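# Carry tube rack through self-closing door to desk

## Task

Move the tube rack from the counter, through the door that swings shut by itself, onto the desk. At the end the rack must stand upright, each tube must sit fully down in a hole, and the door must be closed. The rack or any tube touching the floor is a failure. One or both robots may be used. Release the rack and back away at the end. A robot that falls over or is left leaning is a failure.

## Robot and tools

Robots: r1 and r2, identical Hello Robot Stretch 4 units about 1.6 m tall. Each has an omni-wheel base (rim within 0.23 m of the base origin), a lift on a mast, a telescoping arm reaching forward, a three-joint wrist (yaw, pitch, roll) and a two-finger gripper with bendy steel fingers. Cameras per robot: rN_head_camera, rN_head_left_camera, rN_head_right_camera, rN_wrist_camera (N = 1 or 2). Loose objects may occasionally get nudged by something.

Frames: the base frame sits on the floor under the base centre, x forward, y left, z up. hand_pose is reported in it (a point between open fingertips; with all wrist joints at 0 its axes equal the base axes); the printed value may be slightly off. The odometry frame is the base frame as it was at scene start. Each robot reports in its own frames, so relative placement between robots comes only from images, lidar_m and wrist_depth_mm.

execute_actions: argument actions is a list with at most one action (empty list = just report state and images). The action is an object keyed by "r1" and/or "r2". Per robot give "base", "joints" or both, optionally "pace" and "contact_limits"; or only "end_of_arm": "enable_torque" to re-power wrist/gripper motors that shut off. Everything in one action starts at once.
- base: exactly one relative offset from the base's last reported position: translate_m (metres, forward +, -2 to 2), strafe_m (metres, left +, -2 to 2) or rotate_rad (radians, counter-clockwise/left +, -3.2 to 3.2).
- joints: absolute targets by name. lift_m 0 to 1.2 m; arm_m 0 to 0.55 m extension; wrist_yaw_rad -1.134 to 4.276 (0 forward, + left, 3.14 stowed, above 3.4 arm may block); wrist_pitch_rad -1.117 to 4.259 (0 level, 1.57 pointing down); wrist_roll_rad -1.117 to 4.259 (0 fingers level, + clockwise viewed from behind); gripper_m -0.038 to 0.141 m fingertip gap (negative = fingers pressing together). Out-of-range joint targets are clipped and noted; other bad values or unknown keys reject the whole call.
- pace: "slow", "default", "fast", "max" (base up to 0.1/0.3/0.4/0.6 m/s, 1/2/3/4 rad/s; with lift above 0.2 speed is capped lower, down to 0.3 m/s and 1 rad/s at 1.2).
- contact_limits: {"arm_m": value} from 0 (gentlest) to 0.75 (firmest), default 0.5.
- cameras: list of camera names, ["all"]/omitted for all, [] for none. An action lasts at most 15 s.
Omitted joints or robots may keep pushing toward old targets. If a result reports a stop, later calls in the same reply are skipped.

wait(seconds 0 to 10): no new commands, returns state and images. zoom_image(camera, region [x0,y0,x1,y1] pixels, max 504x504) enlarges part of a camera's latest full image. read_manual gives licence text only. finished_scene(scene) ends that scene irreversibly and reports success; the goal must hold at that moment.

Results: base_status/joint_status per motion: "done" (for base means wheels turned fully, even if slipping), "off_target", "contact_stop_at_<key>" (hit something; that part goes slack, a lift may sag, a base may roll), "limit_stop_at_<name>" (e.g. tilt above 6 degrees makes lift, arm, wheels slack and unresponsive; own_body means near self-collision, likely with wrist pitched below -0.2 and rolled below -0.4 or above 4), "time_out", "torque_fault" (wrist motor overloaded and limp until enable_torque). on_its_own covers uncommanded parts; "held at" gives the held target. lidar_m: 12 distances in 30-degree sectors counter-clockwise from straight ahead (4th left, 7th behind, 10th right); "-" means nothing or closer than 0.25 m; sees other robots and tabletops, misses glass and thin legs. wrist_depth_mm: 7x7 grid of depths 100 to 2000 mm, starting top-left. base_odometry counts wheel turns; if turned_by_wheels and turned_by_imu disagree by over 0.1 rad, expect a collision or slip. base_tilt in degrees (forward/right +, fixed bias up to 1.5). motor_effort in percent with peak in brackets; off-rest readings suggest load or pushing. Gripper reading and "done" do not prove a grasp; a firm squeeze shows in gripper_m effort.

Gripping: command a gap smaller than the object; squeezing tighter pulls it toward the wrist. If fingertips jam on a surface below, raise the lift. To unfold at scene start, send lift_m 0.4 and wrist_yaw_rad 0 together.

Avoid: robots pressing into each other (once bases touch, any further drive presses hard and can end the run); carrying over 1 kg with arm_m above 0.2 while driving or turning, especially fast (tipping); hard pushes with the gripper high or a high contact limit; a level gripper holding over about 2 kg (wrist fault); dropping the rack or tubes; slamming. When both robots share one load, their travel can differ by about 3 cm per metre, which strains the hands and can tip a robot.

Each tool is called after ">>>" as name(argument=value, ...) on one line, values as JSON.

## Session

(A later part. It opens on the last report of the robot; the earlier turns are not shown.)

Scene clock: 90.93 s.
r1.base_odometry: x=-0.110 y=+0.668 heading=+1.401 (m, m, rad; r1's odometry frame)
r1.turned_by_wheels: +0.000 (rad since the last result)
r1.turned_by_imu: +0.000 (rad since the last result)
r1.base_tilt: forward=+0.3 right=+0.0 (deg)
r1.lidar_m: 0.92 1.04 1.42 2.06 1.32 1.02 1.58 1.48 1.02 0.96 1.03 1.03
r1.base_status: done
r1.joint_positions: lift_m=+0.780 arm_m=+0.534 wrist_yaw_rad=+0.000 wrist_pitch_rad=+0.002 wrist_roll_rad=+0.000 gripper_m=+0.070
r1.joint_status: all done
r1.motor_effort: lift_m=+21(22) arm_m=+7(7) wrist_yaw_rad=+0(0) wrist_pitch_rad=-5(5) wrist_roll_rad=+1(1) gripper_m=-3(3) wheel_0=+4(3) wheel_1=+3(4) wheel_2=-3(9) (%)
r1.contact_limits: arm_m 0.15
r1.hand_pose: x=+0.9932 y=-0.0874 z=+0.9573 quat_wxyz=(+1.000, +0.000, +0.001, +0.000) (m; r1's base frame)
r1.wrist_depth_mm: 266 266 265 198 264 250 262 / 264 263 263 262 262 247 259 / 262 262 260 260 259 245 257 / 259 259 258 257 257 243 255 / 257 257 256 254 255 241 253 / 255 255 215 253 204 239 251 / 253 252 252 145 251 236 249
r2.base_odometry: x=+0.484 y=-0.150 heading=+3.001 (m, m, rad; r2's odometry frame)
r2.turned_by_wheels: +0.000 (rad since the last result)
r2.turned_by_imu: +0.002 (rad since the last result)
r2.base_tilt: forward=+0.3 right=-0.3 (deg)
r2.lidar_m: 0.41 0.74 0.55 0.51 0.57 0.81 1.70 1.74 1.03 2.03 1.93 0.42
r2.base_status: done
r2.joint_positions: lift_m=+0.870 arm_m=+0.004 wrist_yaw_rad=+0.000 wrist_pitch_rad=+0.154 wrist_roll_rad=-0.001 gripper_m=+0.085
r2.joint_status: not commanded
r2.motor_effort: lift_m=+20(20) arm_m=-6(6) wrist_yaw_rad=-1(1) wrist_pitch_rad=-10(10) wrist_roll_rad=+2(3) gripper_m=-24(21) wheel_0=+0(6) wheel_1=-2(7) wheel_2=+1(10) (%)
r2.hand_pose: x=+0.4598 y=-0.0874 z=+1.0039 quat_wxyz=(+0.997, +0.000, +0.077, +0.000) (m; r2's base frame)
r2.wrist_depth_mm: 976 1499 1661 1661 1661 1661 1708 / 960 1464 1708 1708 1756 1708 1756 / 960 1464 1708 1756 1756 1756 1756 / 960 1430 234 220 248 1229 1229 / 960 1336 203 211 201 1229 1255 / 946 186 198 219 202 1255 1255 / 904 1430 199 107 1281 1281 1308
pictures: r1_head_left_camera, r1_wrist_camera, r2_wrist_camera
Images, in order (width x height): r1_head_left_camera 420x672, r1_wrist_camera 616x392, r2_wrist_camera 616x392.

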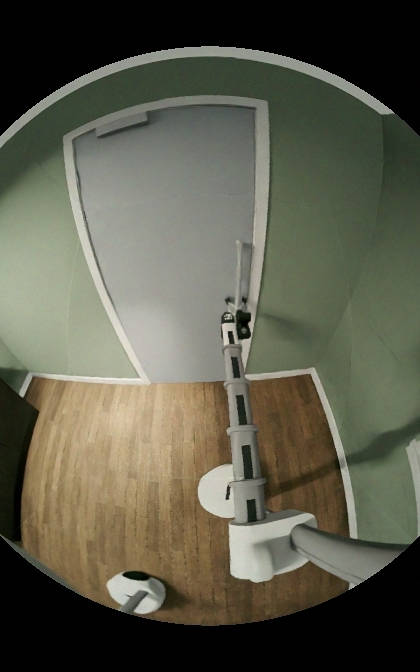

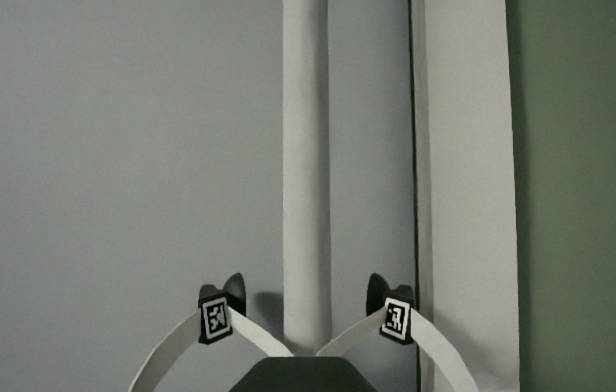

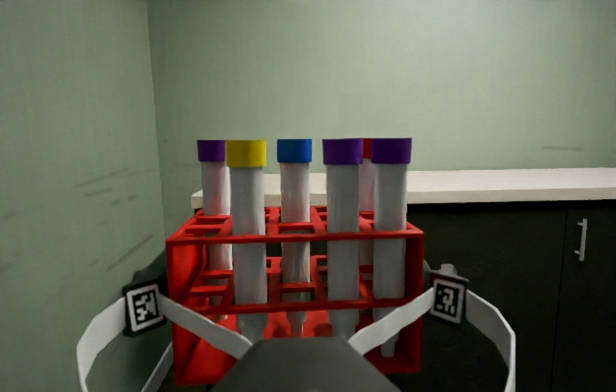

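>>> execute_actions(actions=[{"r1":{"joints":{"gripper_m":-0.02}},"r2":{"base":{"translate_m":-0.9}}}], cameras=["r1_wrist_camera","r1_head_camera"])

Scene clock: 97.20 s.
r1.base_odometry: x=-0.109 y=+0.668 heading=+1.401 (m, m, rad; r1's odometry frame)
r1.turned_by_wheels: +0.000 (rad since the last result)
r1.turned_by_imu: -0.001 (rad since the last result)
r1.base_tilt: forward=+0.3 right=+0.1 (deg)
r1.lidar_m: 0.93 1.03 1.40 2.07 2.18 0.87 0.80 0.85 1.01 0.95 1.03 1.06
r1.base_status: not commanded
r1.joint_positions: lift_m=+0.780 arm_m=+0.535 wrist_yaw_rad=+0.005 wrist_pitch_rad=+0.003 wrist_roll_rad=+0.000 gripper_m=-0.020
r1.joint_status: all done
r1.on_its_own: wrist_yaw_rad is at rest, and its effort (-15) is outside its rest range (-13 to +13)
r1.motor_effort: lift_m=+21(21) arm_m=-2(7) wrist_yaw_rad=-15(19) wrist_pitch_rad=-6(8) wrist_roll_rad=+1(1) gripper_m=-17(19) wheel_0=-2(4) wheel_1=+0(4) wheel_2=+5(5) (%)
r1.hand_pose: x=+0.9952 y=-0.0859 z=+0.9572 quat_wxyz=(+1.000, +0.000, +0.001, +0.003) (m; r1's base frame)
r1.wrist_depth_mm: 263 262 259 193 258 245 257 / 260 259 259 191 256 243 255 / 258 258 256 254 254 241 253 / 256 255 254 252 252 239 251 / 254 253 252 250 250 237 249 / 251 251 249 185 247 235 247 / 249 248 246 173 245 232 245
r2.base_odometry: x=+1.375 y=-0.276 heading=+3.000 (m, m, rad; r2's odometry frame)
r2.turned_by_wheels: +0.000 (rad since the last result)
r2.turned_by_imu: +0.002 (rad since the last result)
r2.base_tilt: forward=+0.3 right=-0.3 (deg)
r2.lidar_m: 0.41 0.81 0.58 0.56 0.58 0.83 0.78 0.80 1.11 0.81 0.84 0.44
r2.base_status: done
r2.joint_positions: lift_m=+0.870 arm_m=+0.004 wrist_yaw_rad=+0.000 wrist_pitch_rad=+0.154 wrist_roll_rad=-0.001 gripper_m=+0.085
r2.joint_status: not commanded
r2.motor_effort: lift_m=+20(19) arm_m=-6(6) wrist_yaw_rad=-1(1) wrist_pitch_rad=-11(9) wrist_roll_rad=+3(2) gripper_m=-20(22) wheel_0=-1(6) wheel_1=-2(6) wheel_2=+1(11) (%)
r2.hand_pose: x=+0.4598 y=-0.0874 z=+1.0039 quat_wxyz=(+0.997, +0.000, +0.077, +0.000) (m; r2's base frame)
r2.wrist_depth_mm: 1008 1537 - - - - - / 1008 1537 - - - - - / 1008 1499 - - - - - / 1008 1499 235 220 248 - - / 991 1397 203 211 202 - - / 991 186 197 219 202 - - / 946 1499 199 107 1661 1756 1756
pictures: r1_head_camera, r1_wrist_camera
Images, in order (width x height): r1_head_camera 420x560, r1_wrist_camera 616x392.

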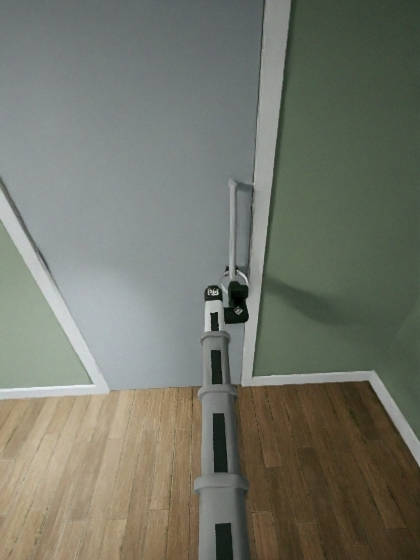

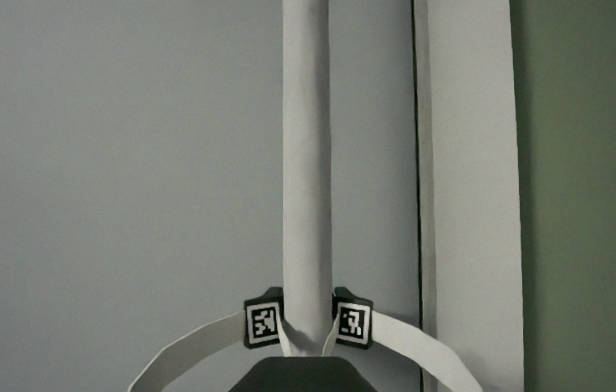

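>>> execute_actions(actions=[{"r1":{"base":{"strafe_m":0.01},"joints":{"arm_m":0.46},"pace":"slow"}}], cameras=["r1_wrist_camera"])

Scene clock: 101.17 s.
r1.base_odometry: x=-0.119 y=+0.670 heading=+1.401 (m, m, rad; r1's odometry frame)
r1.turned_by_wheels: +0.001 (rad since the last result)
r1.turned_by_imu: -0.021 (rad since the last result)
r1.base_tilt: forward=+0.3 right=+0.1 (deg)
r1.lidar_m: 0.86 0.99 1.36 2.04 2.16 0.91 0.81 0.85 1.04 0.97 1.04 1.05
r1.base_status: done
r1.joint_positions: lift_m=+0.780 arm_m=+0.462 wrist_yaw_rad=+0.012 wrist_pitch_rad=+0.003 wrist_roll_rad=+0.000 gripper_m=-0.020
r1.joint_status: all done
r1.on_its_own: wrist_yaw_rad is at rest, and its effort (-35) is outside its rest range (-13 to +13)
r1.motor_effort: lift_m=+21(21) arm_m=-14(14) wrist_yaw_rad=-35(36) wrist_pitch_rad=-9(7) wrist_roll_rad=+0(1) gripper_m=-17(18) wheel_0=-2(16) wheel_1=-2(3) wheel_2=+10(9) (%)
r1.hand_pose: x=+0.9229 y=-0.0839 z=+0.9572 quat_wxyz=(+1.000, +0.000, +0.001, +0.006) (m; r1's base frame)
r1.wrist_depth_mm: 279 273 265 190 255 330 332 / 277 270 263 188 253 329 329 / 274 267 260 185 251 324 324 / 271 265 258 183 248 322 322 / 270 263 256 181 246 320 319 / 266 260 254 180 242 317 319 / 264 258 251 174 239 314 315
r2.base_odometry: x=+1.375 y=-0.276 heading=+3.000 (m, m, rad; r2's odometry frame)
r2.turned_by_wheels: +0.000 (rad since the last result)
r2.turned_by_imu: +0.000 (rad since the last result)
r2.base_tilt: forward=+0.4 right=-0.3 (deg)
r2.lidar_m: 0.42 0.79 0.58 0.54 0.61 0.83 0.76 0.79 1.10 0.81 0.83 0.42
r2.base_status: not commanded
r2.joint_positions: lift_m=+0.870 arm_m=+0.004 wrist_yaw_rad=+0.000 wrist_pitch_rad=+0.154 wrist_roll_rad=-0.001 gripper_m=+0.085
r2.joint_status: not commanded
r2.motor_effort: lift_m=+19(20) arm_m=-6(6) wrist_yaw_rad=-1(1) wrist_pitch_rad=-8(10) wrist_roll_rad=+2(2) gripper_m=-21(20) wheel_0=-1(1) wheel_1=-2(2) wheel_2=+1(1) (%)
r2.hand_pose: x=+0.4598 y=-0.0874 z=+1.0039 quat_wxyz=(+0.997, +0.000, +0.077, +0.000) (m; r2's base frame)
r2.wrist_depth_mm: 1008 1537 - - - - - / 1025 1537 - - - - - / 991 1537 - - - - - / 1008 1499 234 220 248 - - / 991 1397 202 211 200 - - / 991 186 198 219 201 - - / 946 1499 199 107 1618 1708 1756
pictures: r1_wrist_camera
Images, in order (width x height): r1_wrist_camera 616x392.

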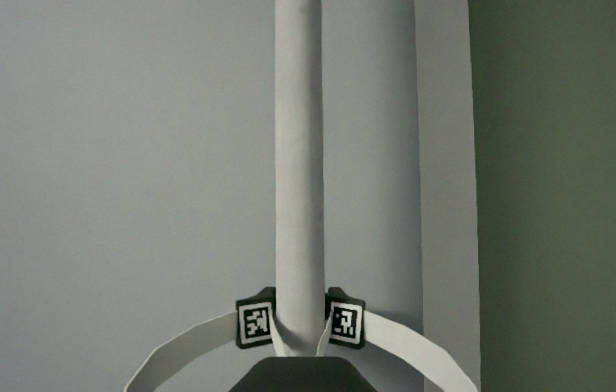

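>>> execute_actions(actions=[{"r1":{"base":{"strafe_m":0.03},"joints":{"arm_m":0.39},"pace":"slow"}}], cameras=["r1_wrist_camera"])

Scene clock: 105.80 s.
r1.base_odometry: x=-0.149 y=+0.676 heading=+1.402 (m, m, rad; r1's odometry frame)
r1.turned_by_wheels: +0.000 (rad since the last result)
r1.turned_by_imu: -0.035 (rad since the last result)
r1.base_tilt: forward=+0.3 right=+0.1 (deg)
r1.lidar_m: 0.77 0.93 1.31 2.03 2.09 1.71 0.86 0.84 1.10 1.02 1.08 1.03
r1.base_status: done
r1.joint_positions: lift_m=+0.780 arm_m=+0.392 wrist_yaw_rad=+0.011 wrist_pitch_rad=+0.003 wrist_roll_rad=+0.000 gripper_m=-0.020
r1.joint_status: all done
r1.on_its_own: wrist_yaw_rad is at rest, and its effort (-33) is outside its rest range (-13 to +13)
r1.motor_effort: lift_m=+21(21) arm_m=-14(16) wrist_yaw_rad=-33(36) wrist_pitch_rad=-8(5) wrist_roll_rad=+0(0) gripper_m=-17(19) wheel_0=-1(13) wheel_1=-4(4) wheel_2=+9(12) (%)
r1.hand_pose: x=+0.8528 y=-0.0842 z=+0.9571 quat_wxyz=(+1.000, +0.000, +0.002, +0.006) (m; r1's base frame)
r1.wrist_depth_mm: 291 281 270 190 252 407 410 / 287 278 267 187 249 404 407 / 285 274 264 185 248 399 402 / 282 273 263 182 246 394 399 / 281 271 259 181 243 394 394 / 277 267 257 179 240 392 392 / 274 265 253 174 237 387 389
r2.base_odometry: x=+1.375 y=-0.276 heading=+3.000 (m, m, rad; r2's odometry frame)
r2.turned_by_wheels: +0.000 (rad since the last result)
r2.turned_by_imu: +0.000 (rad since the last result)
r2.base_tilt: forward=+0.4 right=-0.3 (deg)
r2.lidar_m: 0.41 0.79 0.59 0.56 0.60 0.83 0.76 0.81 1.12 0.83 0.84 0.42
r2.base_status: not commanded
r2.joint_positions: lift_m=+0.870 arm_m=+0.004 wrist_yaw_rad=+0.000 wrist_pitch_rad=+0.154 wrist_roll_rad=-0.001 gripper_m=+0.085
r2.joint_status: not commanded
r2.motor_effort: lift_m=+20(20) arm_m=-6(6) wrist_yaw_rad=-1(1) wrist_pitch_rad=-10(10) wrist_roll_rad=+2(2) gripper_m=-22(21) wheel_0=-1(0) wheel_1=-2(2) wheel_2=+1(1) (%)
r2.hand_pose: x=+0.4598 y=-0.0874 z=+1.0039 quat_wxyz=(+0.997, +0.000, +0.077, +0.000) (m; r2's base frame)
r2.wrist_depth_mm: 1008 1576 - - - - - / 1008 1537 - - - - - / 991 1537 - - - - - / 1008 1499 234 220 247 - - / 991 1397 203 211 200 - - / 991 186 198 219 201 - - / 931 1464 199 107 1661 1756 1756
pictures: r1_wrist_camera
Images, in order (width x height): r1_wrist_camera 616x392.

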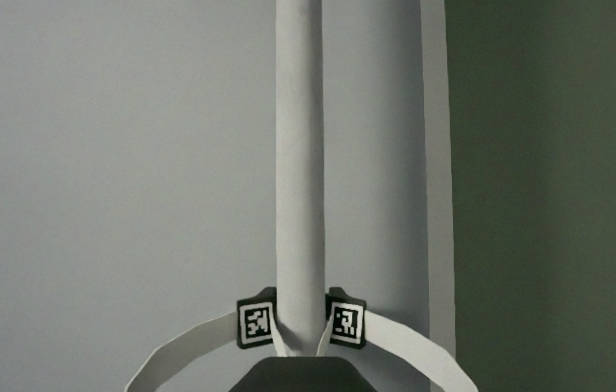

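>>> execute_actions(actions=[{"r1":{"base":{"strafe_m":0.06},"joints":{"arm_m":0.30},"pace":"slow"}}], cameras=["r1_wrist_camera"])

Scene clock: 110.20 s.
r1.base_odometry: x=-0.208 y=+0.686 heading=+1.402 (m, m, rad; r1's odometry frame)
r1.turned_by_wheels: +0.000 (rad since the last result)
r1.turned_by_imu: -0.088 (rad since the last result)
r1.base_tilt: forward=+0.3 right=+0.1 (deg)
r1.lidar_m: 0.70 0.83 1.19 1.94 1.98 1.79 0.89 0.88 1.22 1.12 1.15 1.06
r1.base_status: done
r1.joint_positions: lift_m=+0.780 arm_m=+0.302 wrist_yaw_rad=+0.009 wrist_pitch_rad=+0.004 wrist_roll_rad=+0.000 gripper_m=-0.020
r1.joint_status: all done
r1.on_its_own: wrist_yaw_rad is at rest, and its effort (-27) is outside its rest range (-13 to +13)
r1.motor_effort: lift_m=+21(21) arm_m=-13(16) wrist_yaw_rad=-27(33) wrist_pitch_rad=-11(10) wrist_roll_rad=+0(0) gripper_m=-14(20) wheel_0=-4(20) wheel_1=-3(6) wheel_2=+7(10) (%)
r1.hand_pose: x=+0.7626 y=-0.0847 z=+0.9570 quat_wxyz=(+1.000, +0.000, +0.002, +0.005) (m; r1's base frame)
r1.wrist_depth_mm: 296 283 271 187 251 517 539 / 293 281 268 186 250 512 530 / 290 277 265 185 247 508 525 / 287 276 264 183 245 508 517 / 285 272 262 182 244 504 517 / 282 270 258 180 239 496 504 / 279 268 255 173 236 488 508
r2.base_odometry: x=+1.375 y=-0.276 heading=+3.000 (m, m, rad; r2's odometry frame)
r2.turned_by_wheels: +0.000 (rad since the last result)
r2.turned_by_imu: +0.000 (rad since the last result)
r2.base_tilt: forward=+0.3 right=-0.3 (deg)
r2.lidar_m: 0.41 0.79 0.58 0.56 0.59 0.82 0.76 0.80 1.16 0.88 0.88 0.42
r2.base_status: not commanded
r2.joint_positions: lift_m=+0.870 arm_m=+0.004 wrist_yaw_rad=+0.000 wrist_pitch_rad=+0.154 wrist_roll_rad=-0.001 gripper_m=+0.085
r2.joint_status: not commanded
r2.motor_effort: lift_m=+20(20) arm_m=-6(6) wrist_yaw_rad=-1(1) wrist_pitch_rad=-10(9) wrist_roll_rad=+2(3) gripper_m=-22(22) wheel_0=-1(1) wheel_1=-2(2) wheel_2=+1(1) (%)
r2.hand_pose: x=+0.4598 y=-0.0874 z=+1.0039 quat_wxyz=(+0.997, +0.000, +0.077, +0.000) (m; r2's base frame)
r2.wrist_depth_mm: 1025 1537 - - - - - / 1008 1537 - - - - - / 1008 1499 - - - - - / 991 1499 235 220 248 - - / 991 1397 203 211 200 - - / 976 186 198 219 201 - - / 946 1464 199 107 1618 1756 1756
pictures: r1_wrist_camera
Images, in order (width x height): r1_wrist_camera 616x392.

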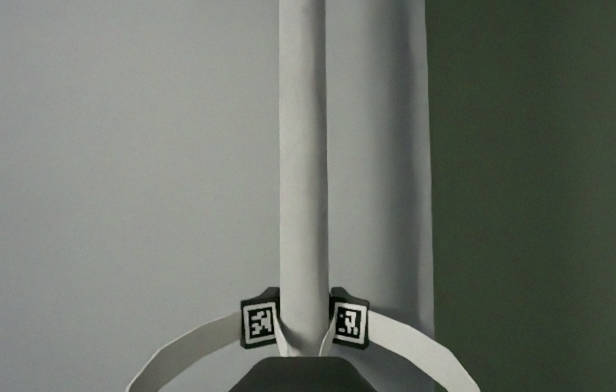

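Works well: the base swings around the handle. Continue.

>>> execute_actions(actions=[{"r1":{"base":{"strafe_m":0.09},"joints":{"arm_m":0.19},"pace":"slow"}}], cameras=["r1_wrist_camera"])

>>> execute_actions(actions=[{"r1":{"base":{"strafe_m":0.09},"joints":{"arm_m":0.08},"pace":"slow"}}], cameras=["r1_wrist_camera","r1_head_left_camera"])

Scene clock: 115.23 s.
r1.base_odometry: x=-0.297 y=+0.702 heading=+1.401 (m, m, rad; r1's odometry frame)
r1.turned_by_wheels: -0.001 (rad since the last result)
r1.turned_by_imu: -0.163 (rad since the last result)
r1.base_tilt: forward=+0.3 right=+0.1 (deg)
r1.lidar_m: 0.57 0.68 1.00 1.67 1.83 2.02 1.68 0.93 1.00 1.24 1.25 1.09
r1.base_status: done
r1.joint_positions: lift_m=+0.780 arm_m=+0.192 wrist_yaw_rad=+0.004 wrist_pitch_rad=+0.004 wrist_roll_rad=+0.000 gripper_m=-0.020
r1.joint_status: all done
r1.motor_effort: lift_m=+21(21) arm_m=-13(14) wrist_yaw_rad=-11(34) wrist_pitch_rad=-11(9) wrist_roll_rad=+1(0) gripper_m=-16(17) wheel_0=-7(25) wheel_1=-5(5) wheel_2=+4(5) (%)
r1.hand_pose: x=+0.6521 y=-0.0863 z=+0.9569 quat_wxyz=(+1.000, +0.000, +0.002, +0.002) (m; r1's base frame)
r1.wrist_depth_mm: 285 276 266 256 254 699 768 / 281 273 266 254 252 699 759 / 278 272 264 187 250 691 759 / 277 270 260 185 247 683 750 / 274 267 258 183 245 668 741 / 272 264 256 180 241 676 732 / 270 262 253 174 238 668 723
r2.base_odometry: x=+1.375 y=-0.276 heading=+3.000 (m, m, rad; r2's odometry frame)
r2.turned_by_wheels: +0.000 (rad since the last result)
r2.turned_by_imu: +0.000 (rad since the last result)
r2.base_tilt: forward=+0.3 right=-0.3 (deg)
r2.lidar_m: 0.40 0.79 0.57 0.55 0.60 0.82 0.76 0.79 1.12 1.04 0.96 0.43
r2.base_status: not commanded
r2.joint_positions: lift_m=+0.870 arm_m=+0.004 wrist_yaw_rad=+0.000 wrist_pitch_rad=+0.154 wrist_roll_rad=-0.001 gripper_m=+0.085
r2.joint_status: not commanded
r2.motor_effort: lift_m=+20(20) arm_m=-6(6) wrist_yaw_rad=-1(1) wrist_pitch_rad=-9(12) wrist_roll_rad=+3(2) gripper_m=-23(20) wheel_0=-1(1) wheel_1=-2(2) wheel_2=+1(1) (%)
r2.hand_pose: x=+0.4598 y=-0.0874 z=+1.0039 quat_wxyz=(+0.997, +0.000, +0.077, +0.000) (m; r2's base frame)
r2.wrist_depth_mm: 1008 1576 - - - - - / 1008 1537 - - - - - / 1008 1537 - - - - - / 991 1499 234 220 247 - - / 991 1430 202 211 200 - - / 976 186 198 219 201 - - / 931 1464 199 107 1618 1756 1756
pictures: r1_wrist_camera
Images, in order (width x height): r1_wrist_camera 616x392.

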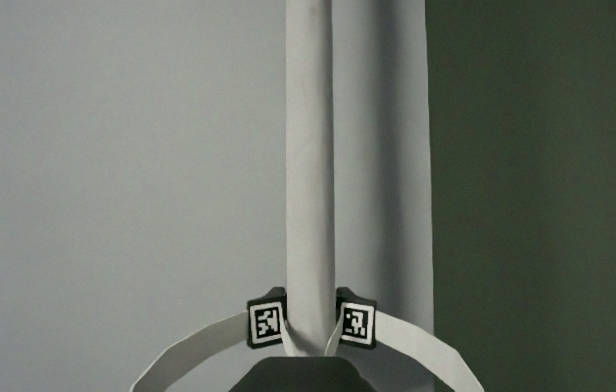

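Scene clock: 117.63 s.
r1.base_odometry: x=-0.385 y=+0.717 heading=+1.399 (m, m, rad; r1's odometry frame)
r1.turned_by_wheels: -0.002 (rad since the last result)
r1.turned_by_imu: -0.099 (rad since the last result)
r1.base_tilt: forward=+0.3 right=+0.2 (deg)
r1.lidar_m: 0.46 0.60 0.92 1.39 1.72 1.88 1.74 0.97 1.06 1.32 1.32 0.55
r1.base_status: done
r1.joint_positions: lift_m=+0.780 arm_m=+0.082 wrist_yaw_rad=-0.014 wrist_pitch_rad=+0.005 wrist_roll_rad=+0.000 gripper_m=-0.020
r1.joint_status: all done
r1.on_its_own: wrist_yaw_rad is at rest, and its effort (+40) is outside its rest range (-13 to +13)
r1.motor_effort: lift_m=+21(21) arm_m=-12(16) wrist_yaw_rad=+40(42) wrist_pitch_rad=-14(13) wrist_roll_rad=+1(2) gripper_m=-16(16) wheel_0=-18(22) wheel_1=-5(4) wheel_2=-1(6) (%)
r1.hand_pose: x=+0.5402 y=-0.0914 z=+0.9566 quat_wxyz=(+1.000, +0.000, +0.002, -0.007) (m; r1's base frame)
r1.wrist_depth_mm: 286 277 267 189 252 931 1060 / 283 274 265 189 249 931 1042 / 279 272 263 188 247 904 1025 / 279 268 260 252 245 891 1025 / 277 266 258 251 243 891 1025 / 273 265 257 182 210 878 1008 / 271 262 177 172 237 854 1008
r2.base_odometry: x=+1.375 y=-0.276 heading=+3.000 (m, m, rad; r2's odometry frame)
r2.turned_by_wheels: +0.000 (rad since the last result)
r2.turned_by_imu: +0.000 (rad since the last result)
r2.base_tilt: forward=+0.4 right=-0.2 (deg)
r2.lidar_m: 0.40 0.78 0.59 0.55 0.59 0.82 0.77 0.79 1.12 1.20 1.03 0.44
r2.base_status: not commanded
r2.joint_positions: lift_m=+0.870 arm_m=+0.004 wrist_yaw_rad=+0.000 wrist_pitch_rad=+0.154 wrist_roll_rad=-0.001 gripper_m=+0.085
r2.joint_status: not commanded
r2.motor_effort: lift_m=+19(20) arm_m=-6(6) wrist_yaw_rad=-1(1) wrist_pitch_rad=-11(8) wrist_roll_rad=+2(2) gripper_m=-21(22) wheel_0=-1(1) wheel_1=-2(2) wheel_2=+1(1) (%)
r2.hand_pose: x=+0.4598 y=-0.0874 z=+1.0039 quat_wxyz=(+0.997, +0.000, +0.077, +0.000) (m; r2's base frame)
r2.wrist_depth_mm: 1008 1537 - - - - - / 1008 1537 - - - - - / 1008 1499 - - - - - / 991 1537 234 220 248 - - / 991 1430 203 210 201 - - / 991 186 198 218 201 - - / 946 1499 199 106 1661 1756 1756
pictures: r1_head_left_camera, r1_wrist_camera
Images, in order (width x height): r1_head_left_camera 420x672, r1_wrist_camera 616x392.

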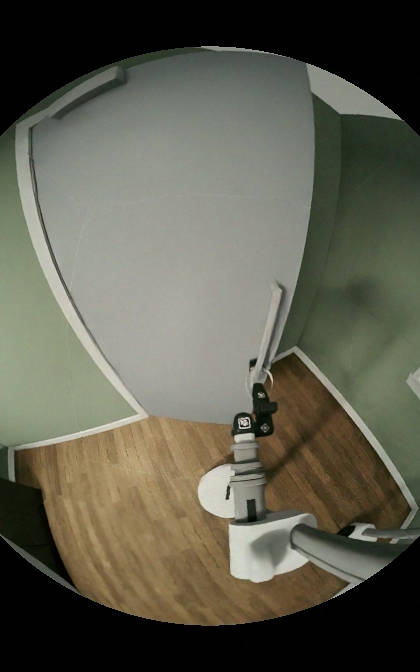

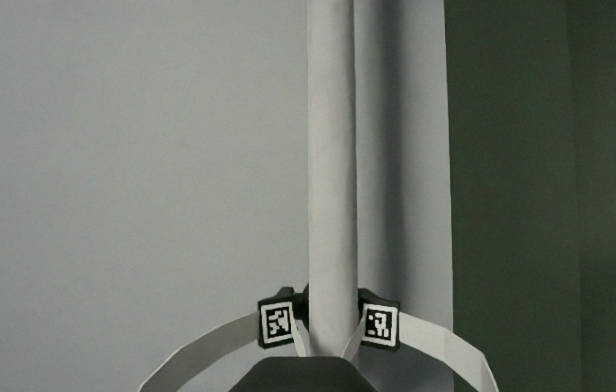

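>>> execute_actions(actions=[{"r1":{"base":{"translate_m":-0.13},"pace":"slow"}}], cameras=["r1_wrist_camera"])

Scene clock: 125.90 s.
r1.base_odometry: x=-0.407 y=+0.590 heading=+1.400 (m, m, rad; r1's odometry frame)
r1.turned_by_wheels: +0.001 (rad since the last result)
r1.turned_by_imu: -0.052 (rad since the last result)
r1.base_tilt: forward=+0.3 right=+0.1 (deg)
r1.lidar_m: 0.48 0.62 1.00 1.45 1.65 1.77 1.64 0.88 0.97 1.41 1.39 0.52
r1.base_status: done
r1.joint_positions: lift_m=+0.780 arm_m=+0.082 wrist_yaw_rad=+0.016 wrist_pitch_rad=+0.005 wrist_roll_rad=+0.000 gripper_m=-0.020
r1.joint_status: not commanded
r1.on_its_own: wrist_yaw_rad is at rest, and its effort (-47) is outside its rest range (-13 to +13)
r1.motor_effort: lift_m=+21(21) arm_m=-11(12) wrist_yaw_rad=-47(47) wrist_pitch_rad=-14(13) wrist_roll_rad=+1(2) gripper_m=-16(17) wheel_0=+2(23) wheel_1=-4(10) wheel_2=+17(16) (%)
r1.hand_pose: x=+0.5428 y=-0.0827 z=+0.9565 quat_wxyz=(+1.000, +0.000, +0.003, +0.008) (m; r1's base frame)
r1.wrist_depth_mm: 330 304 279 252 243 1098 1182 / 329 301 276 249 239 1078 1160 / 324 298 274 247 239 1042 1138 / 322 296 272 247 236 1060 1138 / 317 293 271 186 235 1042 1160 / 315 291 264 182 230 1025 1118 / 312 287 263 173 225 1008 1118
r2.base_odometry: x=+1.375 y=-0.276 heading=+3.000 (m, m, rad; r2's odometry frame)
r2.turned_by_wheels: +0.000 (rad since the last result)
r2.turned_by_imu: +0.000 (rad since the last result)
r2.base_tilt: forward=+0.4 right=-0.3 (deg)
r2.lidar_m: 0.40 0.78 0.57 0.55 0.58 0.82 0.76 0.81 1.13 1.30 1.00 0.45
r2.base_status: not commanded
r2.joint_positions: lift_m=+0.870 arm_m=+0.004 wrist_yaw_rad=+0.000 wrist_pitch_rad=+0.154 wrist_roll_rad=-0.001 gripper_m=+0.085
r2.joint_status: not commanded
r2.motor_effort: lift_m=+20(19) arm_m=-6(6) wrist_yaw_rad=-1(1) wrist_pitch_rad=-9(9) wrist_roll_rad=+2(2) gripper_m=-20(21) wheel_0=-1(1) wheel_1=-2(1) wheel_2=+1(1) (%)
r2.hand_pose: x=+0.4598 y=-0.0874 z=+1.0039 quat_wxyz=(+0.997, +0.000, +0.077, +0.000) (m; r2's base frame)
r2.wrist_depth_mm: 1008 1537 - - - - - / 991 1537 - - - - - / 991 1537 - - - - - / 991 1499 234 220 248 - - / 991 1397 203 211 200 - - / 991 186 198 219 201 - - / 931 1464 199 107 1661 1708 1756
pictures: r1_wrist_camera
Images, in order (width x height): r1_wrist_camera 616x392.

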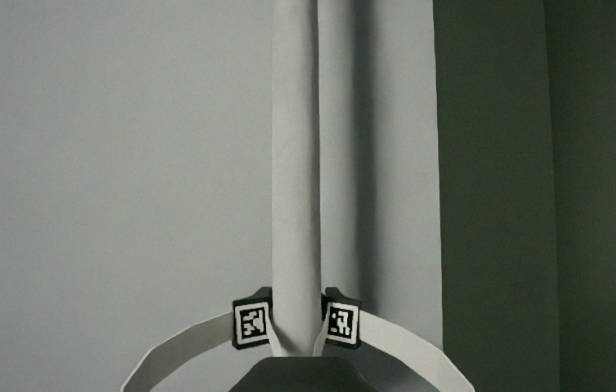

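>>> execute_actions(actions=[{"r1":{"base":{"strafe_m":0.09},"joints":{"arm_m":0.0},"pace":"slow"}}], cameras=["r1_wrist_camera"])

Scene clock: 129.80 s.
r1.base_odometry: x=-0.495 y=+0.605 heading=+1.399 (m, m, rad; r1's odometry frame)
r1.turned_by_wheels: -0.002 (rad since the last result)
r1.turned_by_imu: -0.016 (rad since the last result)
r1.base_tilt: forward=+0.3 right=+0.3 (deg)
r1.lidar_m: 0.40 0.56 0.95 1.36 1.58 1.68 1.73 0.94 0.97 1.50 1.46 0.40
r1.base_status: done
r1.joint_positions: lift_m=+0.780 arm_m=+0.002 wrist_yaw_rad=-0.017 wrist_pitch_rad=+0.005 wrist_roll_rad=+0.000 gripper_m=-0.020
r1.joint_status: all done
r1.on_its_own: wrist_yaw_rad is at rest, and its effort (+49) is outside its rest range (-13 to +13)
r1.motor_effort: lift_m=+21(21) arm_m=-10(16) wrist_yaw_rad=+49(54) wrist_pitch_rad=-12(14) wrist_roll_rad=+2(1) gripper_m=-12(17) wheel_0=-19(22) wheel_1=-2(4) wheel_2=-2(14) (%)
r1.hand_pose: x=+0.4598 y=-0.0924 z=+0.9566 quat_wxyz=(+1.000, +0.000, +0.002, -0.009) (m; r1's base frame)
r1.wrist_depth_mm: 353 317 287 262 238 1281 1205 / 349 314 283 260 237 229 1229 / 345 310 282 258 236 229 1205 / 342 307 278 256 235 226 1205 / 336 306 277 255 229 225 1205 / 334 303 274 191 179 223 1182 / 332 300 176 169 225 219 1182
r2.base_odometry: x=+1.375 y=-0.276 heading=+3.000 (m, m, rad; r2's odometry frame)
r2.turned_by_wheels: +0.000 (rad since the last result)
r2.turned_by_imu: +0.000 (rad since the last result)
r2.base_tilt: forward=+0.3 right=-0.3 (deg)
r2.lidar_m: 0.40 0.79 0.58 0.55 0.58 0.83 0.77 0.81 1.11 1.40 1.05 0.43
r2.base_status: not commanded
r2.joint_positions: lift_m=+0.870 arm_m=+0.004 wrist_yaw_rad=+0.000 wrist_pitch_rad=+0.154 wrist_roll_rad=-0.001 gripper_m=+0.085
r2.joint_status: not commanded
r2.motor_effort: lift_m=+20(19) arm_m=-6(6) wrist_yaw_rad=+0(1) wrist_pitch_rad=-11(10) wrist_roll_rad=+3(3) gripper_m=-22(22) wheel_0=-1(1) wheel_1=-2(2) wheel_2=+1(0) (%)
r2.hand_pose: x=+0.4598 y=-0.0874 z=+1.0039 quat_wxyz=(+0.997, +0.000, +0.077, +0.000) (m; r2's base frame)
r2.wrist_depth_mm: 1008 1537 - - - - - / 1008 1537 - - - - - / 991 1537 - - - - - / 991 1537 235 220 248 - - / 991 1397 202 210 200 - - / 991 186 198 219 202 - - / 931 1499 199 107 1618 1756 1708
pictures: r1_wrist_camera
Images, in order (width x height): r1_wrist_camera 616x392.

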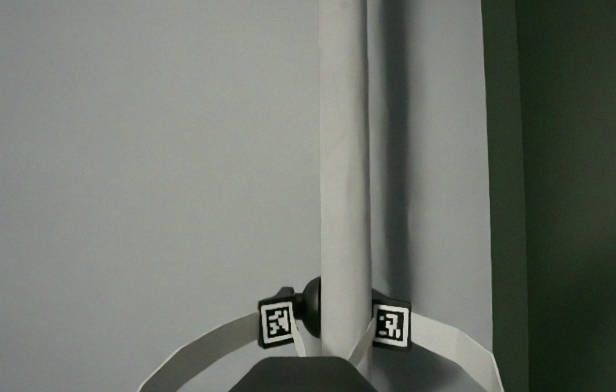

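>>> execute_actions(actions=[{"r1":{"base":{"translate_m":-0.4},"joints":{"arm_m":0.34},"pace":"slow"}}], cameras=["r1_wrist_camera","r1_head_left_camera"])

Scene clock: 142.20 s.
r1.base_odometry: x=-0.565 y=+0.212 heading=+1.399 (m, m, rad; r1's odometry frame)
r1.turned_by_wheels: +0.001 (rad since the last result)
r1.turned_by_imu: -0.032 (rad since the last result)
r1.base_tilt: forward=+0.3 right=+0.1 (deg)
r1.lidar_m: 0.71 0.99 1.30 1.46 1.40 1.45 1.37 1.31 0.71 0.90 1.62 1.77
r1.base_status: done
r1.joint_positions: lift_m=+0.780 arm_m=+0.340 wrist_yaw_rad=+0.011 wrist_pitch_rad=+0.002 wrist_roll_rad=+0.000 gripper_m=-0.020
r1.joint_status: all done
r1.on_its_own: wrist_yaw_rad is at rest, and its effort (-31) is outside its rest range (-13 to +13)
r1.motor_effort: lift_m=+21(21) arm_m=+0(8) wrist_yaw_rad=-31(50) wrist_pitch_rad=-6(13) wrist_roll_rad=+0(2) gripper_m=-18(16) wheel_0=-1(20) wheel_1=-4(9) wheel_2=+15(14) (%)
r1.hand_pose: x=+0.8004 y=-0.0843 z=+0.9574 quat_wxyz=(+1.000, +0.000, +0.001, +0.005) (m; r1's base frame)
r1.wrist_depth_mm: 394 338 296 189 237 1336 1255 / 387 336 291 186 236 1308 1229 / 379 330 290 185 234 1308 1255 / 377 329 286 182 232 1308 1229 / 373 324 285 181 231 1255 1229 / 368 320 278 179 223 1255 1229 / 364 319 276 174 220 1229 1229
r2.base_odometry: x=+1.375 y=-0.276 heading=+3.000 (m, m, rad; r2's odometry frame)
r2.turned_by_wheels: +0.000 (rad since the last result)
r2.turned_by_imu: +0.001 (rad since the last result)
r2.base_tilt: forward=+0.3 right=-0.3 (deg)
r2.lidar_m: 0.42 0.79 0.59 0.55 0.58 0.83 0.76 0.81 1.13 1.39 0.95 0.42
r2.base_status: not commanded
r2.joint_positions: lift_m=+0.870 arm_m=+0.004 wrist_yaw_rad=+0.000 wrist_pitch_rad=+0.154 wrist_roll_rad=-0.001 gripper_m=+0.085
r2.joint_status: not commanded
r2.motor_effort: lift_m=+20(19) arm_m=-6(6) wrist_yaw_rad=-1(2) wrist_pitch_rad=-8(10) wrist_roll_rad=+2(2) gripper_m=-22(22) wheel_0=-1(1) wheel_1=-1(2) wheel_2=+1(1) (%)
r2.hand_pose: x=+0.4598 y=-0.0874 z=+1.0039 quat_wxyz=(+0.997, +0.000, +0.077, +0.000) (m; r2's base frame)
r2.wrist_depth_mm: 1008 1537 - - - - - / 1008 1537 - - - - - / 1008 1537 - - - - 723 / 991 1499 234 220 248 - - / 991 1397 203 211 200 - - / 991 186 198 219 201 - - / 946 1499 200 107 1618 1756 1708
pictures: r1_head_left_camera, r1_wrist_camera
Images, in order (width x height): r1_head_left_camera 420x672, r1_wrist_camera 616x392.

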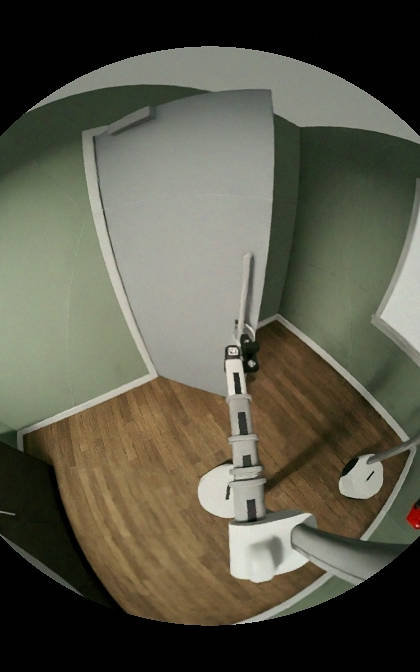

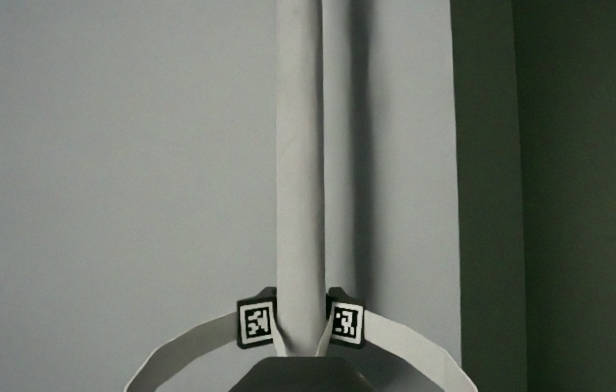

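>>> execute_actions(actions=[{"r1":{"base":{"strafe_m":0.17},"joints":{"arm_m":0.18},"pace":"slow"}}], cameras=["r1_wrist_camera"])

Scene clock: 146.47 s.
r1.base_odometry: x=-0.732 y=+0.241 heading=+1.397 (m, m, rad; r1's odometry frame)
r1.turned_by_wheels: -0.002 (rad since the last result)
r1.turned_by_imu: -0.035 (rad since the last result)
r1.base_tilt: forward=+0.3 right=+0.1 (deg)
r1.lidar_m: 0.56 0.91 1.21 1.34 1.25 1.32 1.47 1.40 0.83 1.00 1.77 0.59
r1.base_status: done
r1.joint_positions: lift_m=+0.780 arm_m=+0.181 wrist_yaw_rad=-0.015 wrist_pitch_rad=+0.003 wrist_roll_rad=+0.000 gripper_m=-0.020
r1.joint_status: all done
r1.on_its_own: wrist_yaw_rad is at rest, and its effort (+42) is outside its rest range (-13 to +13)
r1.motor_effort: lift_m=+21(21) arm_m=-7(14) wrist_yaw_rad=+42(47) wrist_pitch_rad=-6(8) wrist_roll_rad=+2(1) gripper_m=-8(17) wheel_0=-15(20) wheel_1=-4(4) wheel_2=-7(14) (%)
r1.hand_pose: x=+0.6394 y=-0.0917 z=+0.9573 quat_wxyz=(+1.000, +0.000, +0.001, -0.007) (m; r1's base frame)
r1.wrist_depth_mm: 544 413 329 274 232 213 1366 / 535 410 327 273 230 210 1397 / 525 402 324 271 229 208 1397 / 517 397 319 270 227 206 1366 / 512 392 317 267 225 206 1336 / 504 389 315 183 185 204 1366 / 500 387 176 168 219 195 1366
r2.base_odometry: x=+1.375 y=-0.276 heading=+3.000 (m, m, rad; r2's odometry frame)
r2.turned_by_wheels: +0.000 (rad since the last result)
r2.turned_by_imu: +0.000 (rad since the last result)
r2.base_tilt: forward=+0.3 right=-0.3 (deg)
r2.lidar_m: 0.41 0.79 0.59 0.55 0.59 0.81 0.75 0.80 1.14 1.98 1.12 0.44
r2.base_status: not commanded
r2.joint_positions: lift_m=+0.870 arm_m=+0.004 wrist_yaw_rad=+0.000 wrist_pitch_rad=+0.154 wrist_roll_rad=-0.001 gripper_m=+0.085
r2.joint_status: not commanded
r2.motor_effort: lift_m=+20(20) arm_m=-6(6) wrist_yaw_rad=-1(1) wrist_pitch_rad=-10(9) wrist_roll_rad=+2(3) gripper_m=-19(22) wheel_0=-1(1) wheel_1=-2(2) wheel_2=+1(1) (%)
r2.hand_pose: x=+0.4598 y=-0.0874 z=+1.0039 quat_wxyz=(+0.997, +0.000, +0.077, +0.000) (m; r2's base frame)
r2.wrist_depth_mm: 1008 1537 - - - - - / 1008 1537 - - - - - / 991 1537 - - - - 809 / 1008 1499 235 220 248 - - / 991 1397 203 211 200 - - / 991 186 198 219 201 - - / 931 1499 199 107 1618 1708 1618
pictures: r1_wrist_camera
Images, in order (width x height): r1_wrist_camera 616x392.

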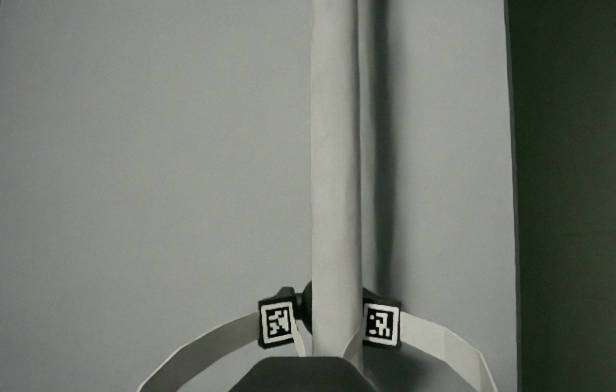

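>>> execute_actions(actions=[{"r1":{"base":{"strafe_m":0.21},"joints":{"arm_m":0.03,"wrist_yaw_rad":-0.15},"pace":"slow"},"r2":{"base":{"rotate_rad":-1.55},"pace":"slow"}}], cameras=["r1_wrist_camera","r2_head_camera","r2_head_left_camera"])

Scene clock: 152.13 s.
r1.base_odometry: x=-0.938 y=+0.277 heading=+1.396 (m, m, rad; r1's odometry frame)
r1.turned_by_wheels: -0.001 (rad since the last result)
r1.turned_by_imu: -0.003 (rad since the last result)
r1.base_tilt: forward=+0.3 right=+0.1 (deg)
r1.lidar_m: 0.51 1.05 1.08 1.13 1.09 1.10 1.53 1.51 1.58 1.27 1.95 0.41
r1.base_status: done
r1.joint_positions: lift_m=+0.780 arm_m=+0.031 wrist_yaw_rad=-0.164 wrist_pitch_rad=+0.004 wrist_roll_rad=+0.000 gripper_m=-0.020
r1.joint_status: all done
r1.on_its_own: wrist_yaw_rad is at rest, and its effort (+40) is outside its rest range (-13 to +13)
r1.motor_effort: lift_m=+21(21) arm_m=-6(15) wrist_yaw_rad=+40(40) wrist_pitch_rad=-8(11) wrist_roll_rad=+1(1) gripper_m=-12(18) wheel_0=-12(19) wheel_1=-1(5) wheel_2=-3(10) (%)
r1.hand_pose: x=+0.4724 y=-0.1333 z=+0.9570 quat_wxyz=(+0.997, +0.000, +0.002, -0.082) (m; r1's base frame)
r1.wrist_depth_mm: 750 539 375 186 234 196 1537 / 741 525 370 185 233 196 1499 / 741 521 366 282 231 195 1499 / 732 508 362 282 229 193 1499 / 723 508 357 279 223 193 1499 / 715 500 355 183 186 192 1499 / 715 500 176 167 214 179 1430
r2.base_odometry: x=+1.375 y=-0.276 heading=+1.451 (m, m, rad; r2's odometry frame)
r2.turned_by_wheels: -1.549 (rad since the last result)
r2.turned_by_imu: -1.567 (rad since the last result)
r2.base_tilt: forward=+0.3 right=-0.3 (deg)
r2.lidar_m: 0.42 1.36 1.30 1.95 0.78 0.58 0.58 0.59 0.83 0.77 0.80 0.43
r2.base_status: done
r2.joint_positions: lift_m=+0.870 arm_m=+0.004 wrist_yaw_rad=+0.000 wrist_pitch_rad=+0.154 wrist_roll_rad=-0.001 gripper_m=+0.085
r2.joint_status: not commanded
r2.motor_effort: lift_m=+19(20) arm_m=-6(6) wrist_yaw_rad=-1(1) wrist_pitch_rad=-11(11) wrist_roll_rad=+2(2) gripper_m=-22(22) wheel_0=+2(4) wheel_1=+3(6) wheel_2=+3(5) (%)
r2.hand_pose: x=+0.4598 y=-0.0874 z=+1.0039 quat_wxyz=(+0.997, +0.000, +0.077, +0.000) (m; r2's base frame)
r2.wrist_depth_mm: 1281 - - 1661 1661 1499 1060 / 1255 - - 1708 1708 1537 1078 / 1255 - - 1708 1708 1576 1078 / 1229 - 234 220 248 1576 1078 / 1205 - 203 211 201 1576 1078 / 1205 186 198 219 202 1336 1098 / 1138 1708 199 106 1618 1576 1098
pictures: r1_wrist_camera, r2_head_camera, r2_head_left_camera
Images, in order (width x height): r1_wrist_camera 616x392, r2_head_camera 420x560, r2_head_left_camera 420x672.

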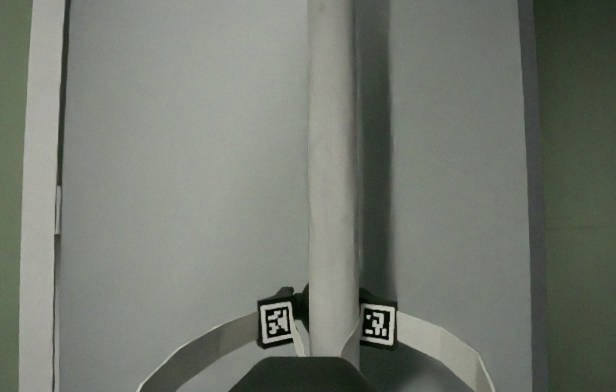

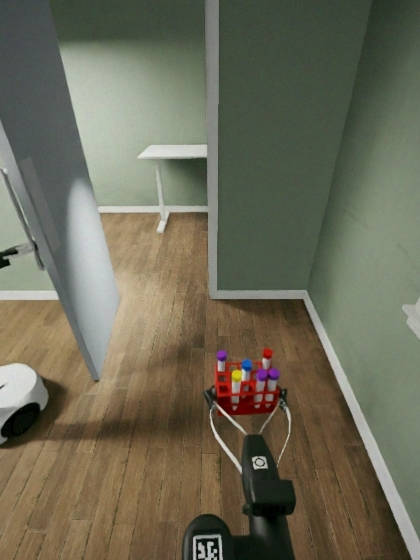

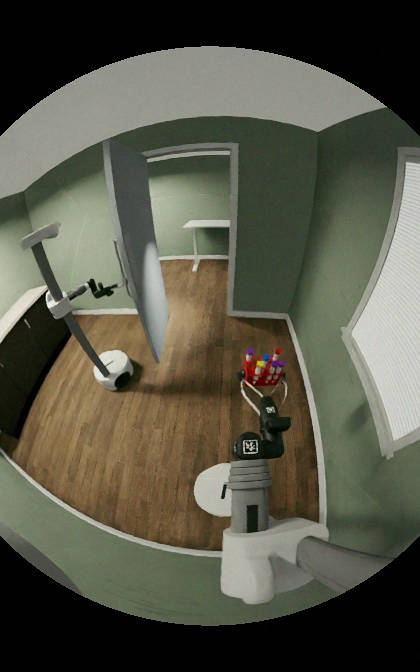

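>>> execute_actions(actions=[{"r2":{"base":{"strafe_m":0.39}}}], cameras=[])

>>> execute_actions(actions=[{"r2":{"base":{"translate_m":1.3}}}], cameras=["r2_head_camera","r2_head_left_camera"])

Scene clock: 157.47 s.
r1.base_odometry: x=-0.938 y=+0.277 heading=+1.396 (m, m, rad; r1's odometry frame)
r1.turned_by_wheels: +0.000 (rad since the last result)
r1.turned_by_imu: +0.000 (rad since the last result)
r1.base_tilt: forward=+0.3 right=+0.2 (deg)
r1.lidar_m: 0.50 1.05 1.09 1.14 1.07 1.12 1.51 1.51 1.03 0.93 1.96 0.41
r1.base_status: not commanded
r1.joint_positions: lift_m=+0.780 arm_m=+0.031 wrist_yaw_rad=-0.164 wrist_pitch_rad=+0.004 wrist_roll_rad=+0.000 gripper_m=-0.020
r1.joint_status: not commanded
r1.on_its_own: wrist_yaw_rad is at rest, and its effort (+40) is outside its rest range (-13 to +13)
r1.motor_effort: lift_m=+21(21) arm_m=-6(7) wrist_yaw_rad=+40(40) wrist_pitch_rad=-10(10) wrist_roll_rad=+2(1) gripper_m=-12(11) wheel_0=-12(13) wheel_1=-1(1) wheel_2=-3(3) (%)
r1.hand_pose: x=+0.4724 y=-0.1333 z=+0.9570 quat_wxyz=(+0.997, +0.000, +0.002, -0.082) (m; r1's base frame)
r1.wrist_depth_mm: 741 539 375 186 234 196 1537 / 750 525 370 185 233 196 1537 / 741 517 366 282 231 195 1499 / 732 508 362 281 229 195 1499 / 723 508 357 278 223 193 1499 / 723 500 355 183 186 191 1464 / 707 496 176 167 214 178 1430
r2.base_odometry: x=+0.988 y=-0.230 heading=+1.451 (m, m, rad; r2's odometry frame)
r2.turned_by_wheels: +0.000 (rad since the last result)
r2.turned_by_imu: +0.000 (rad since the last result)
r2.base_tilt: forward=+0.4 right=-0.3 (deg)
r2.lidar_m: 0.40 1.04 1.14 1.89 0.76 0.56 0.54 0.56 0.83 1.14 1.21 0.44
r2.base_status: done
r2.joint_positions: lift_m=+0.870 arm_m=+0.004 wrist_yaw_rad=+0.000 wrist_pitch_rad=+0.154 wrist_roll_rad=-0.001 gripper_m=+0.085
r2.joint_status: not commanded
r2.motor_effort: lift_m=+20(20) arm_m=-6(6) wrist_yaw_rad=-2(1) wrist_pitch_rad=-9(9) wrist_roll_rad=+2(1) gripper_m=-19(21) wheel_0=+0(9) wheel_1=+1(10) wheel_2=+0(2) (%)
r2.hand_pose: x=+0.4598 y=-0.0874 z=+1.0039 quat_wxyz=(+0.997, +0.000, +0.077, +0.000) (m; r2's base frame)
r2.wrist_depth_mm: 1661 1078 - - 1661 1618 1576 / 1661 960 - - 1708 1756 1576 / 1708 1042 1576 - 1756 1708 1576 / 1756 1025 235 220 251 1756 1576 / 1808 1118 198 210 203 1808 1618 / 1863 186 198 219 199 1863 1618 / 1808 1229 199 107 1618 1756 1618
pictures: none
No camera images: the call's "cameras" was empty. Leave "cameras" out to get every camera's image.

Scene clock: 163.27 s.
r1.base_odometry: x=-0.938 y=+0.277 heading=+1.396 (m, m, rad; r1's odometry frame)
r1.turned_by_wheels: +0.000 (rad since the last result)
r1.turned_by_imu: +0.000 (rad since the last result)
r1.base_tilt: forward=+0.3 right=+0.1 (deg)
r1.lidar_m: 0.51 1.04 1.09 1.13 1.08 1.13 1.52 1.49 1.56 2.04 0.63 0.42
r1.base_status: not commanded
r1.joint_positions: lift_m=+0.780 arm_m=+0.031 wrist_yaw_rad=-0.164 wrist_pitch_rad=+0.004 wrist_roll_rad=+0.000 gripper_m=-0.020
r1.joint_status: not commanded
r1.on_its_own: wrist_yaw_rad is at rest, and its effort (+40) is outside its rest range (-13 to +13)
r1.motor_effort: lift_m=+21(21) arm_m=-6(7) wrist_yaw_rad=+40(39) wrist_pitch_rad=-8(9) wrist_roll_rad=+2(2) gripper_m=-10(13) wheel_0=-12(12) wheel_1=-1(1) wheel_2=-3(3) (%)
r1.hand_pose: x=+0.4724 y=-0.1333 z=+0.9570 quat_wxyz=(+0.997, +0.000, +0.002, -0.082) (m; r1's base frame)
r1.wrist_depth_mm: 750 539 373 186 234 196 1537 / 750 525 370 185 232 196 410 / 741 521 364 282 231 195 418 / 732 508 362 281 230 194 1537 / 723 504 357 279 222 193 1537 / 715 496 355 182 186 191 1464 / 715 496 176 168 214 179 1464
r2.base_odometry: x=+1.143 y=+1.061 heading=+1.451 (m, m, rad; r2's odometry frame)
r2.turned_by_wheels: +0.000 (rad since the last result)
r2.turned_by_imu: -0.002 (rad since the last result)
r2.base_tilt: forward=+0.4 right=-0.3 (deg)
r2.lidar_m: 0.41 0.44 0.28 0.26 0.28 1.93 1.85 1.68 1.25 1.24 0.98 0.44
r2.base_status: done
r2.joint_positions: lift_m=+0.870 arm_m=+0.004 wrist_yaw_rad=+0.000 wrist_pitch_rad=+0.154 wrist_roll_rad=-0.001 gripper_m=+0.085
r2.joint_status: not commanded
r2.motor_effort: lift_m=+20(20) arm_m=-6(6) wrist_yaw_rad=+0(1) wrist_pitch_rad=-9(10) wrist_roll_rad=+3(2) gripper_m=-20(20) wheel_0=+0(5) wheel_1=+2(5) wheel_2=+2(7) (%)
r2.hand_pose: x=+0.4598 y=-0.0874 z=+1.0039 quat_wxyz=(+0.997, +0.000, +0.077, +0.000) (m; r2's base frame)
r2.wrist_depth_mm: - - - - - - 508 / - - - - - - 508 / - - - - - - 512 / - - 234 219 248 - 521 / - - 203 211 200 - 530 / - 186 198 219 201 591 544 / 1756 1863 199 107 1618 1708 559
pictures: r2_head_camera, r2_head_left_camera
Images, in order (width x height): r2_head_camera 420x560, r2_head_left_camera 420x672.

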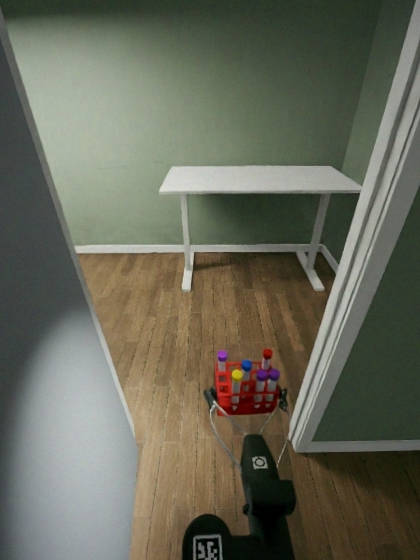

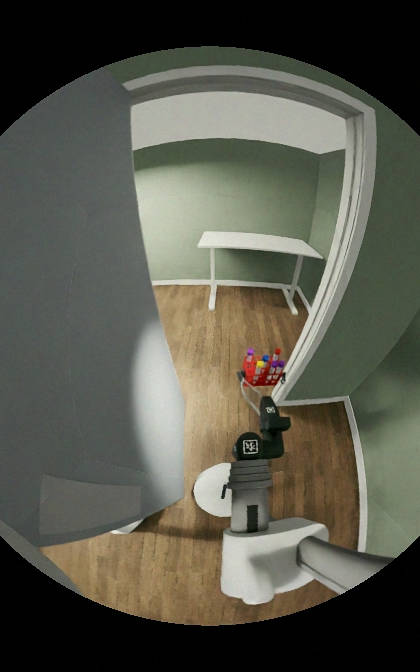

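>>> execute_actions(actions=[{"r2":{"base":{"rotate_rad":-0.08},"joints":{"lift_m":0.95},"pace":"slow"}}], cameras=[])

>>> execute_actions(actions=[{"r2":{"base":{"translate_m":1.3}}}], cameras=["r2_head_camera","r2_wrist_camera"])

Scene clock: 168.47 s.
r1.base_odometry: x=-0.938 y=+0.277 heading=+1.396 (m, m, rad; r1's odometry frame)
r1.turned_by_wheels: +0.000 (rad since the last result)
r1.turned_by_imu: +0.000 (rad since the last result)
r1.base_tilt: forward=+0.3 right=+0.1 (deg)
r1.lidar_m: 0.49 1.05 1.09 1.15 1.08 1.11 1.52 1.50 1.58 2.07 0.65 0.41
r1.base_status: not commanded
r1.joint_positions: lift_m=+0.780 arm_m=+0.031 wrist_yaw_rad=-0.164 wrist_pitch_rad=+0.004 wrist_roll_rad=+0.000 gripper_m=-0.020
r1.joint_status: not commanded
r1.on_its_own: wrist_yaw_rad is at rest, and its effort (+40) is outside its rest range (-13 to +13)
r1.motor_effort: lift_m=+21(21) arm_m=-6(6) wrist_yaw_rad=+40(40) wrist_pitch_rad=-9(10) wrist_roll_rad=+1(1) gripper_m=-11(12) wheel_0=-11(12) wheel_1=-1(1) wheel_2=-3(3) (%)
r1.hand_pose: x=+0.4724 y=-0.1333 z=+0.9570 quat_wxyz=(+0.997, +0.000, +0.002, -0.082) (m; r1's base frame)
r1.wrist_depth_mm: 759 539 375 186 234 196 402 / 741 530 370 185 233 196 427 / 750 521 366 282 231 195 1537 / 723 508 362 281 230 194 1537 / 723 504 359 279 222 193 1499 / 715 496 355 183 186 191 1499 / 715 496 176 167 213 179 1464
r2.base_odometry: x=+1.143 y=+1.061 heading=+1.372 (m, m, rad; r2's odometry frame)
r2.turned_by_wheels: -0.080 (rad since the last result)
r2.turned_by_imu: -0.080 (rad since the last result)
r2.base_tilt: forward=+0.3 right=-0.2 (deg)
r2.lidar_m: 0.41 0.52 0.30 0.26 0.27 2.00 1.83 1.84 1.26 1.23 1.07 0.42
r2.base_status: done
r2.joint_positions: lift_m=+0.950 arm_m=+0.004 wrist_yaw_rad=+0.000 wrist_pitch_rad=+0.154 wrist_roll_rad=-0.001 gripper_m=+0.085
r2.joint_status: all done
r2.motor_effort: lift_m=+20(21) arm_m=-6(6) wrist_yaw_rad=-2(1) wrist_pitch_rad=-11(10) wrist_roll_rad=+3(2) gripper_m=-20(22) wheel_0=+1(2) wheel_1=+2(5) wheel_2=+3(2) (%)
r2.hand_pose: x=+0.4598 y=-0.0874 z=+1.0838 quat_wxyz=(+0.997, +0.000, +0.077, +0.000) (m; r2's base frame)
r2.wrist_depth_mm: - - - - - 564 521 / - - - - - 569 535 / - - - - - 585 549 / - - 234 220 247 597 564 / - - 199 211 201 609 580 / - 186 198 219 202 564 597 / - - 199 107 1756 615 609
pictures: none
No camera images: the call's "cameras" was empty. Leave "cameras" out to get every camera's image.

Scene clock: 174.30 s.
r1.base_odometry: x=-0.938 y=+0.277 heading=+1.396 (m, m, rad; r1's odometry frame)
r1.turned_by_wheels: +0.000 (rad since the last result)
r1.turned_by_imu: +0.000 (rad since the last result)
r1.base_tilt: forward=+0.3 right=+0.1 (deg)
r1.lidar_m: 0.54 1.03 1.10 1.14 1.08 1.11 1.52 1.51 1.58 2.07 1.95 0.41
r1.base_status: not commanded
r1.joint_positions: lift_m=+0.780 arm_m=+0.031 wrist_yaw_rad=-0.164 wrist_pitch_rad=+0.004 wrist_roll_rad=+0.000 gripper_m=-0.020
r1.joint_status: not commanded
r1.on_its_own: wrist_yaw_rad is at rest, and its effort (+39) is outside its rest range (-13 to +13)
r1.motor_effort: lift_m=+21(21) arm_m=-6(6) wrist_yaw_rad=+39(39) wrist_pitch_rad=-9(10) wrist_roll_rad=+0(1) gripper_m=-14(13) wheel_0=-12(12) wheel_1=-1(1) wheel_2=-3(3) (%)
r1.hand_pose: x=+0.4724 y=-0.1333 z=+0.9570 quat_wxyz=(+0.997, +0.000, +0.002, -0.082) (m; r1's base frame)
r1.wrist_depth_mm: 750 539 375 186 235 196 1537 / 741 530 370 185 233 196 1499 / 741 521 366 283 231 195 1499 / 732 512 362 281 229 194 1499 / 723 504 357 279 223 193 1464 / 715 500 355 183 186 191 1430 / 715 496 177 167 215 179 1464
r2.base_odometry: x=+1.399 y=+2.335 heading=+1.372 (m, m, rad; r2's odometry frame)
r2.turned_by_wheels: +0.000 (rad since the last result)
r2.turned_by_imu: -0.002 (rad since the last result)
r2.base_tilt: forward=+0.3 right=-0.3 (deg)
r2.lidar_m: 0.43 0.82 2.19 1.91 0.61 0.68 1.25 0.55 0.56 1.19 1.18 0.42
r2.base_status: done
r2.joint_positions: lift_m=+0.950 arm_m=+0.004 wrist_yaw_rad=+0.000 wrist_pitch_rad=+0.154 wrist_roll_rad=-0.001 gripper_m=+0.085
r2.joint_status: not commanded
r2.motor_effort: lift_m=+20(20) arm_m=-6(6) wrist_yaw_rad=-1(2) wrist_pitch_rad=-12(10) wrist_roll_rad=+3(2) gripper_m=-22(21) wheel_0=+1(6) wheel_1=+1(7) wheel_2=+0(7) (%)
r2.hand_pose: x=+0.4598 y=-0.0874 z=+1.0839 quat_wxyz=(+0.997, +0.000, +0.077, +0.000) (m; r2's base frame)
r2.wrist_depth_mm: 1205 1229 1229 1281 1308 1336 1336 / 1229 1255 1281 1281 1336 1366 1366 / 1281 1281 1308 1308 1366 1397 1397 / 1255 1281 235 220 198 1281 1281 / 759 741 202 210 201 707 699 / 1366 186 198 219 200 1499 1281 / 1366 1366 199 107 1464 1537 1308
pictures: r2_head_camera, r2_wrist_camera
Images, in order (width x height): r2_head_camera 420x560, r2_wrist_camera 616x392.

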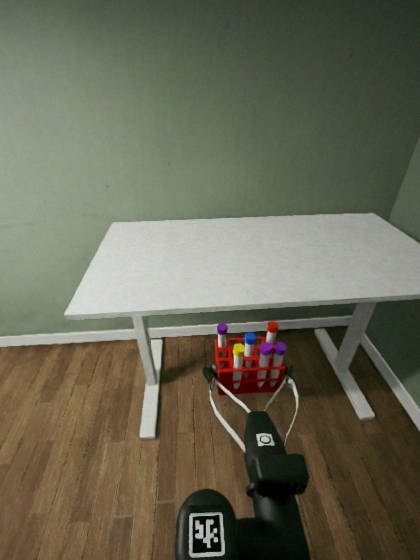

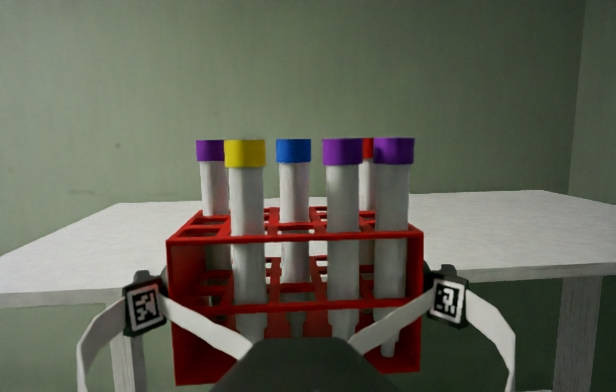

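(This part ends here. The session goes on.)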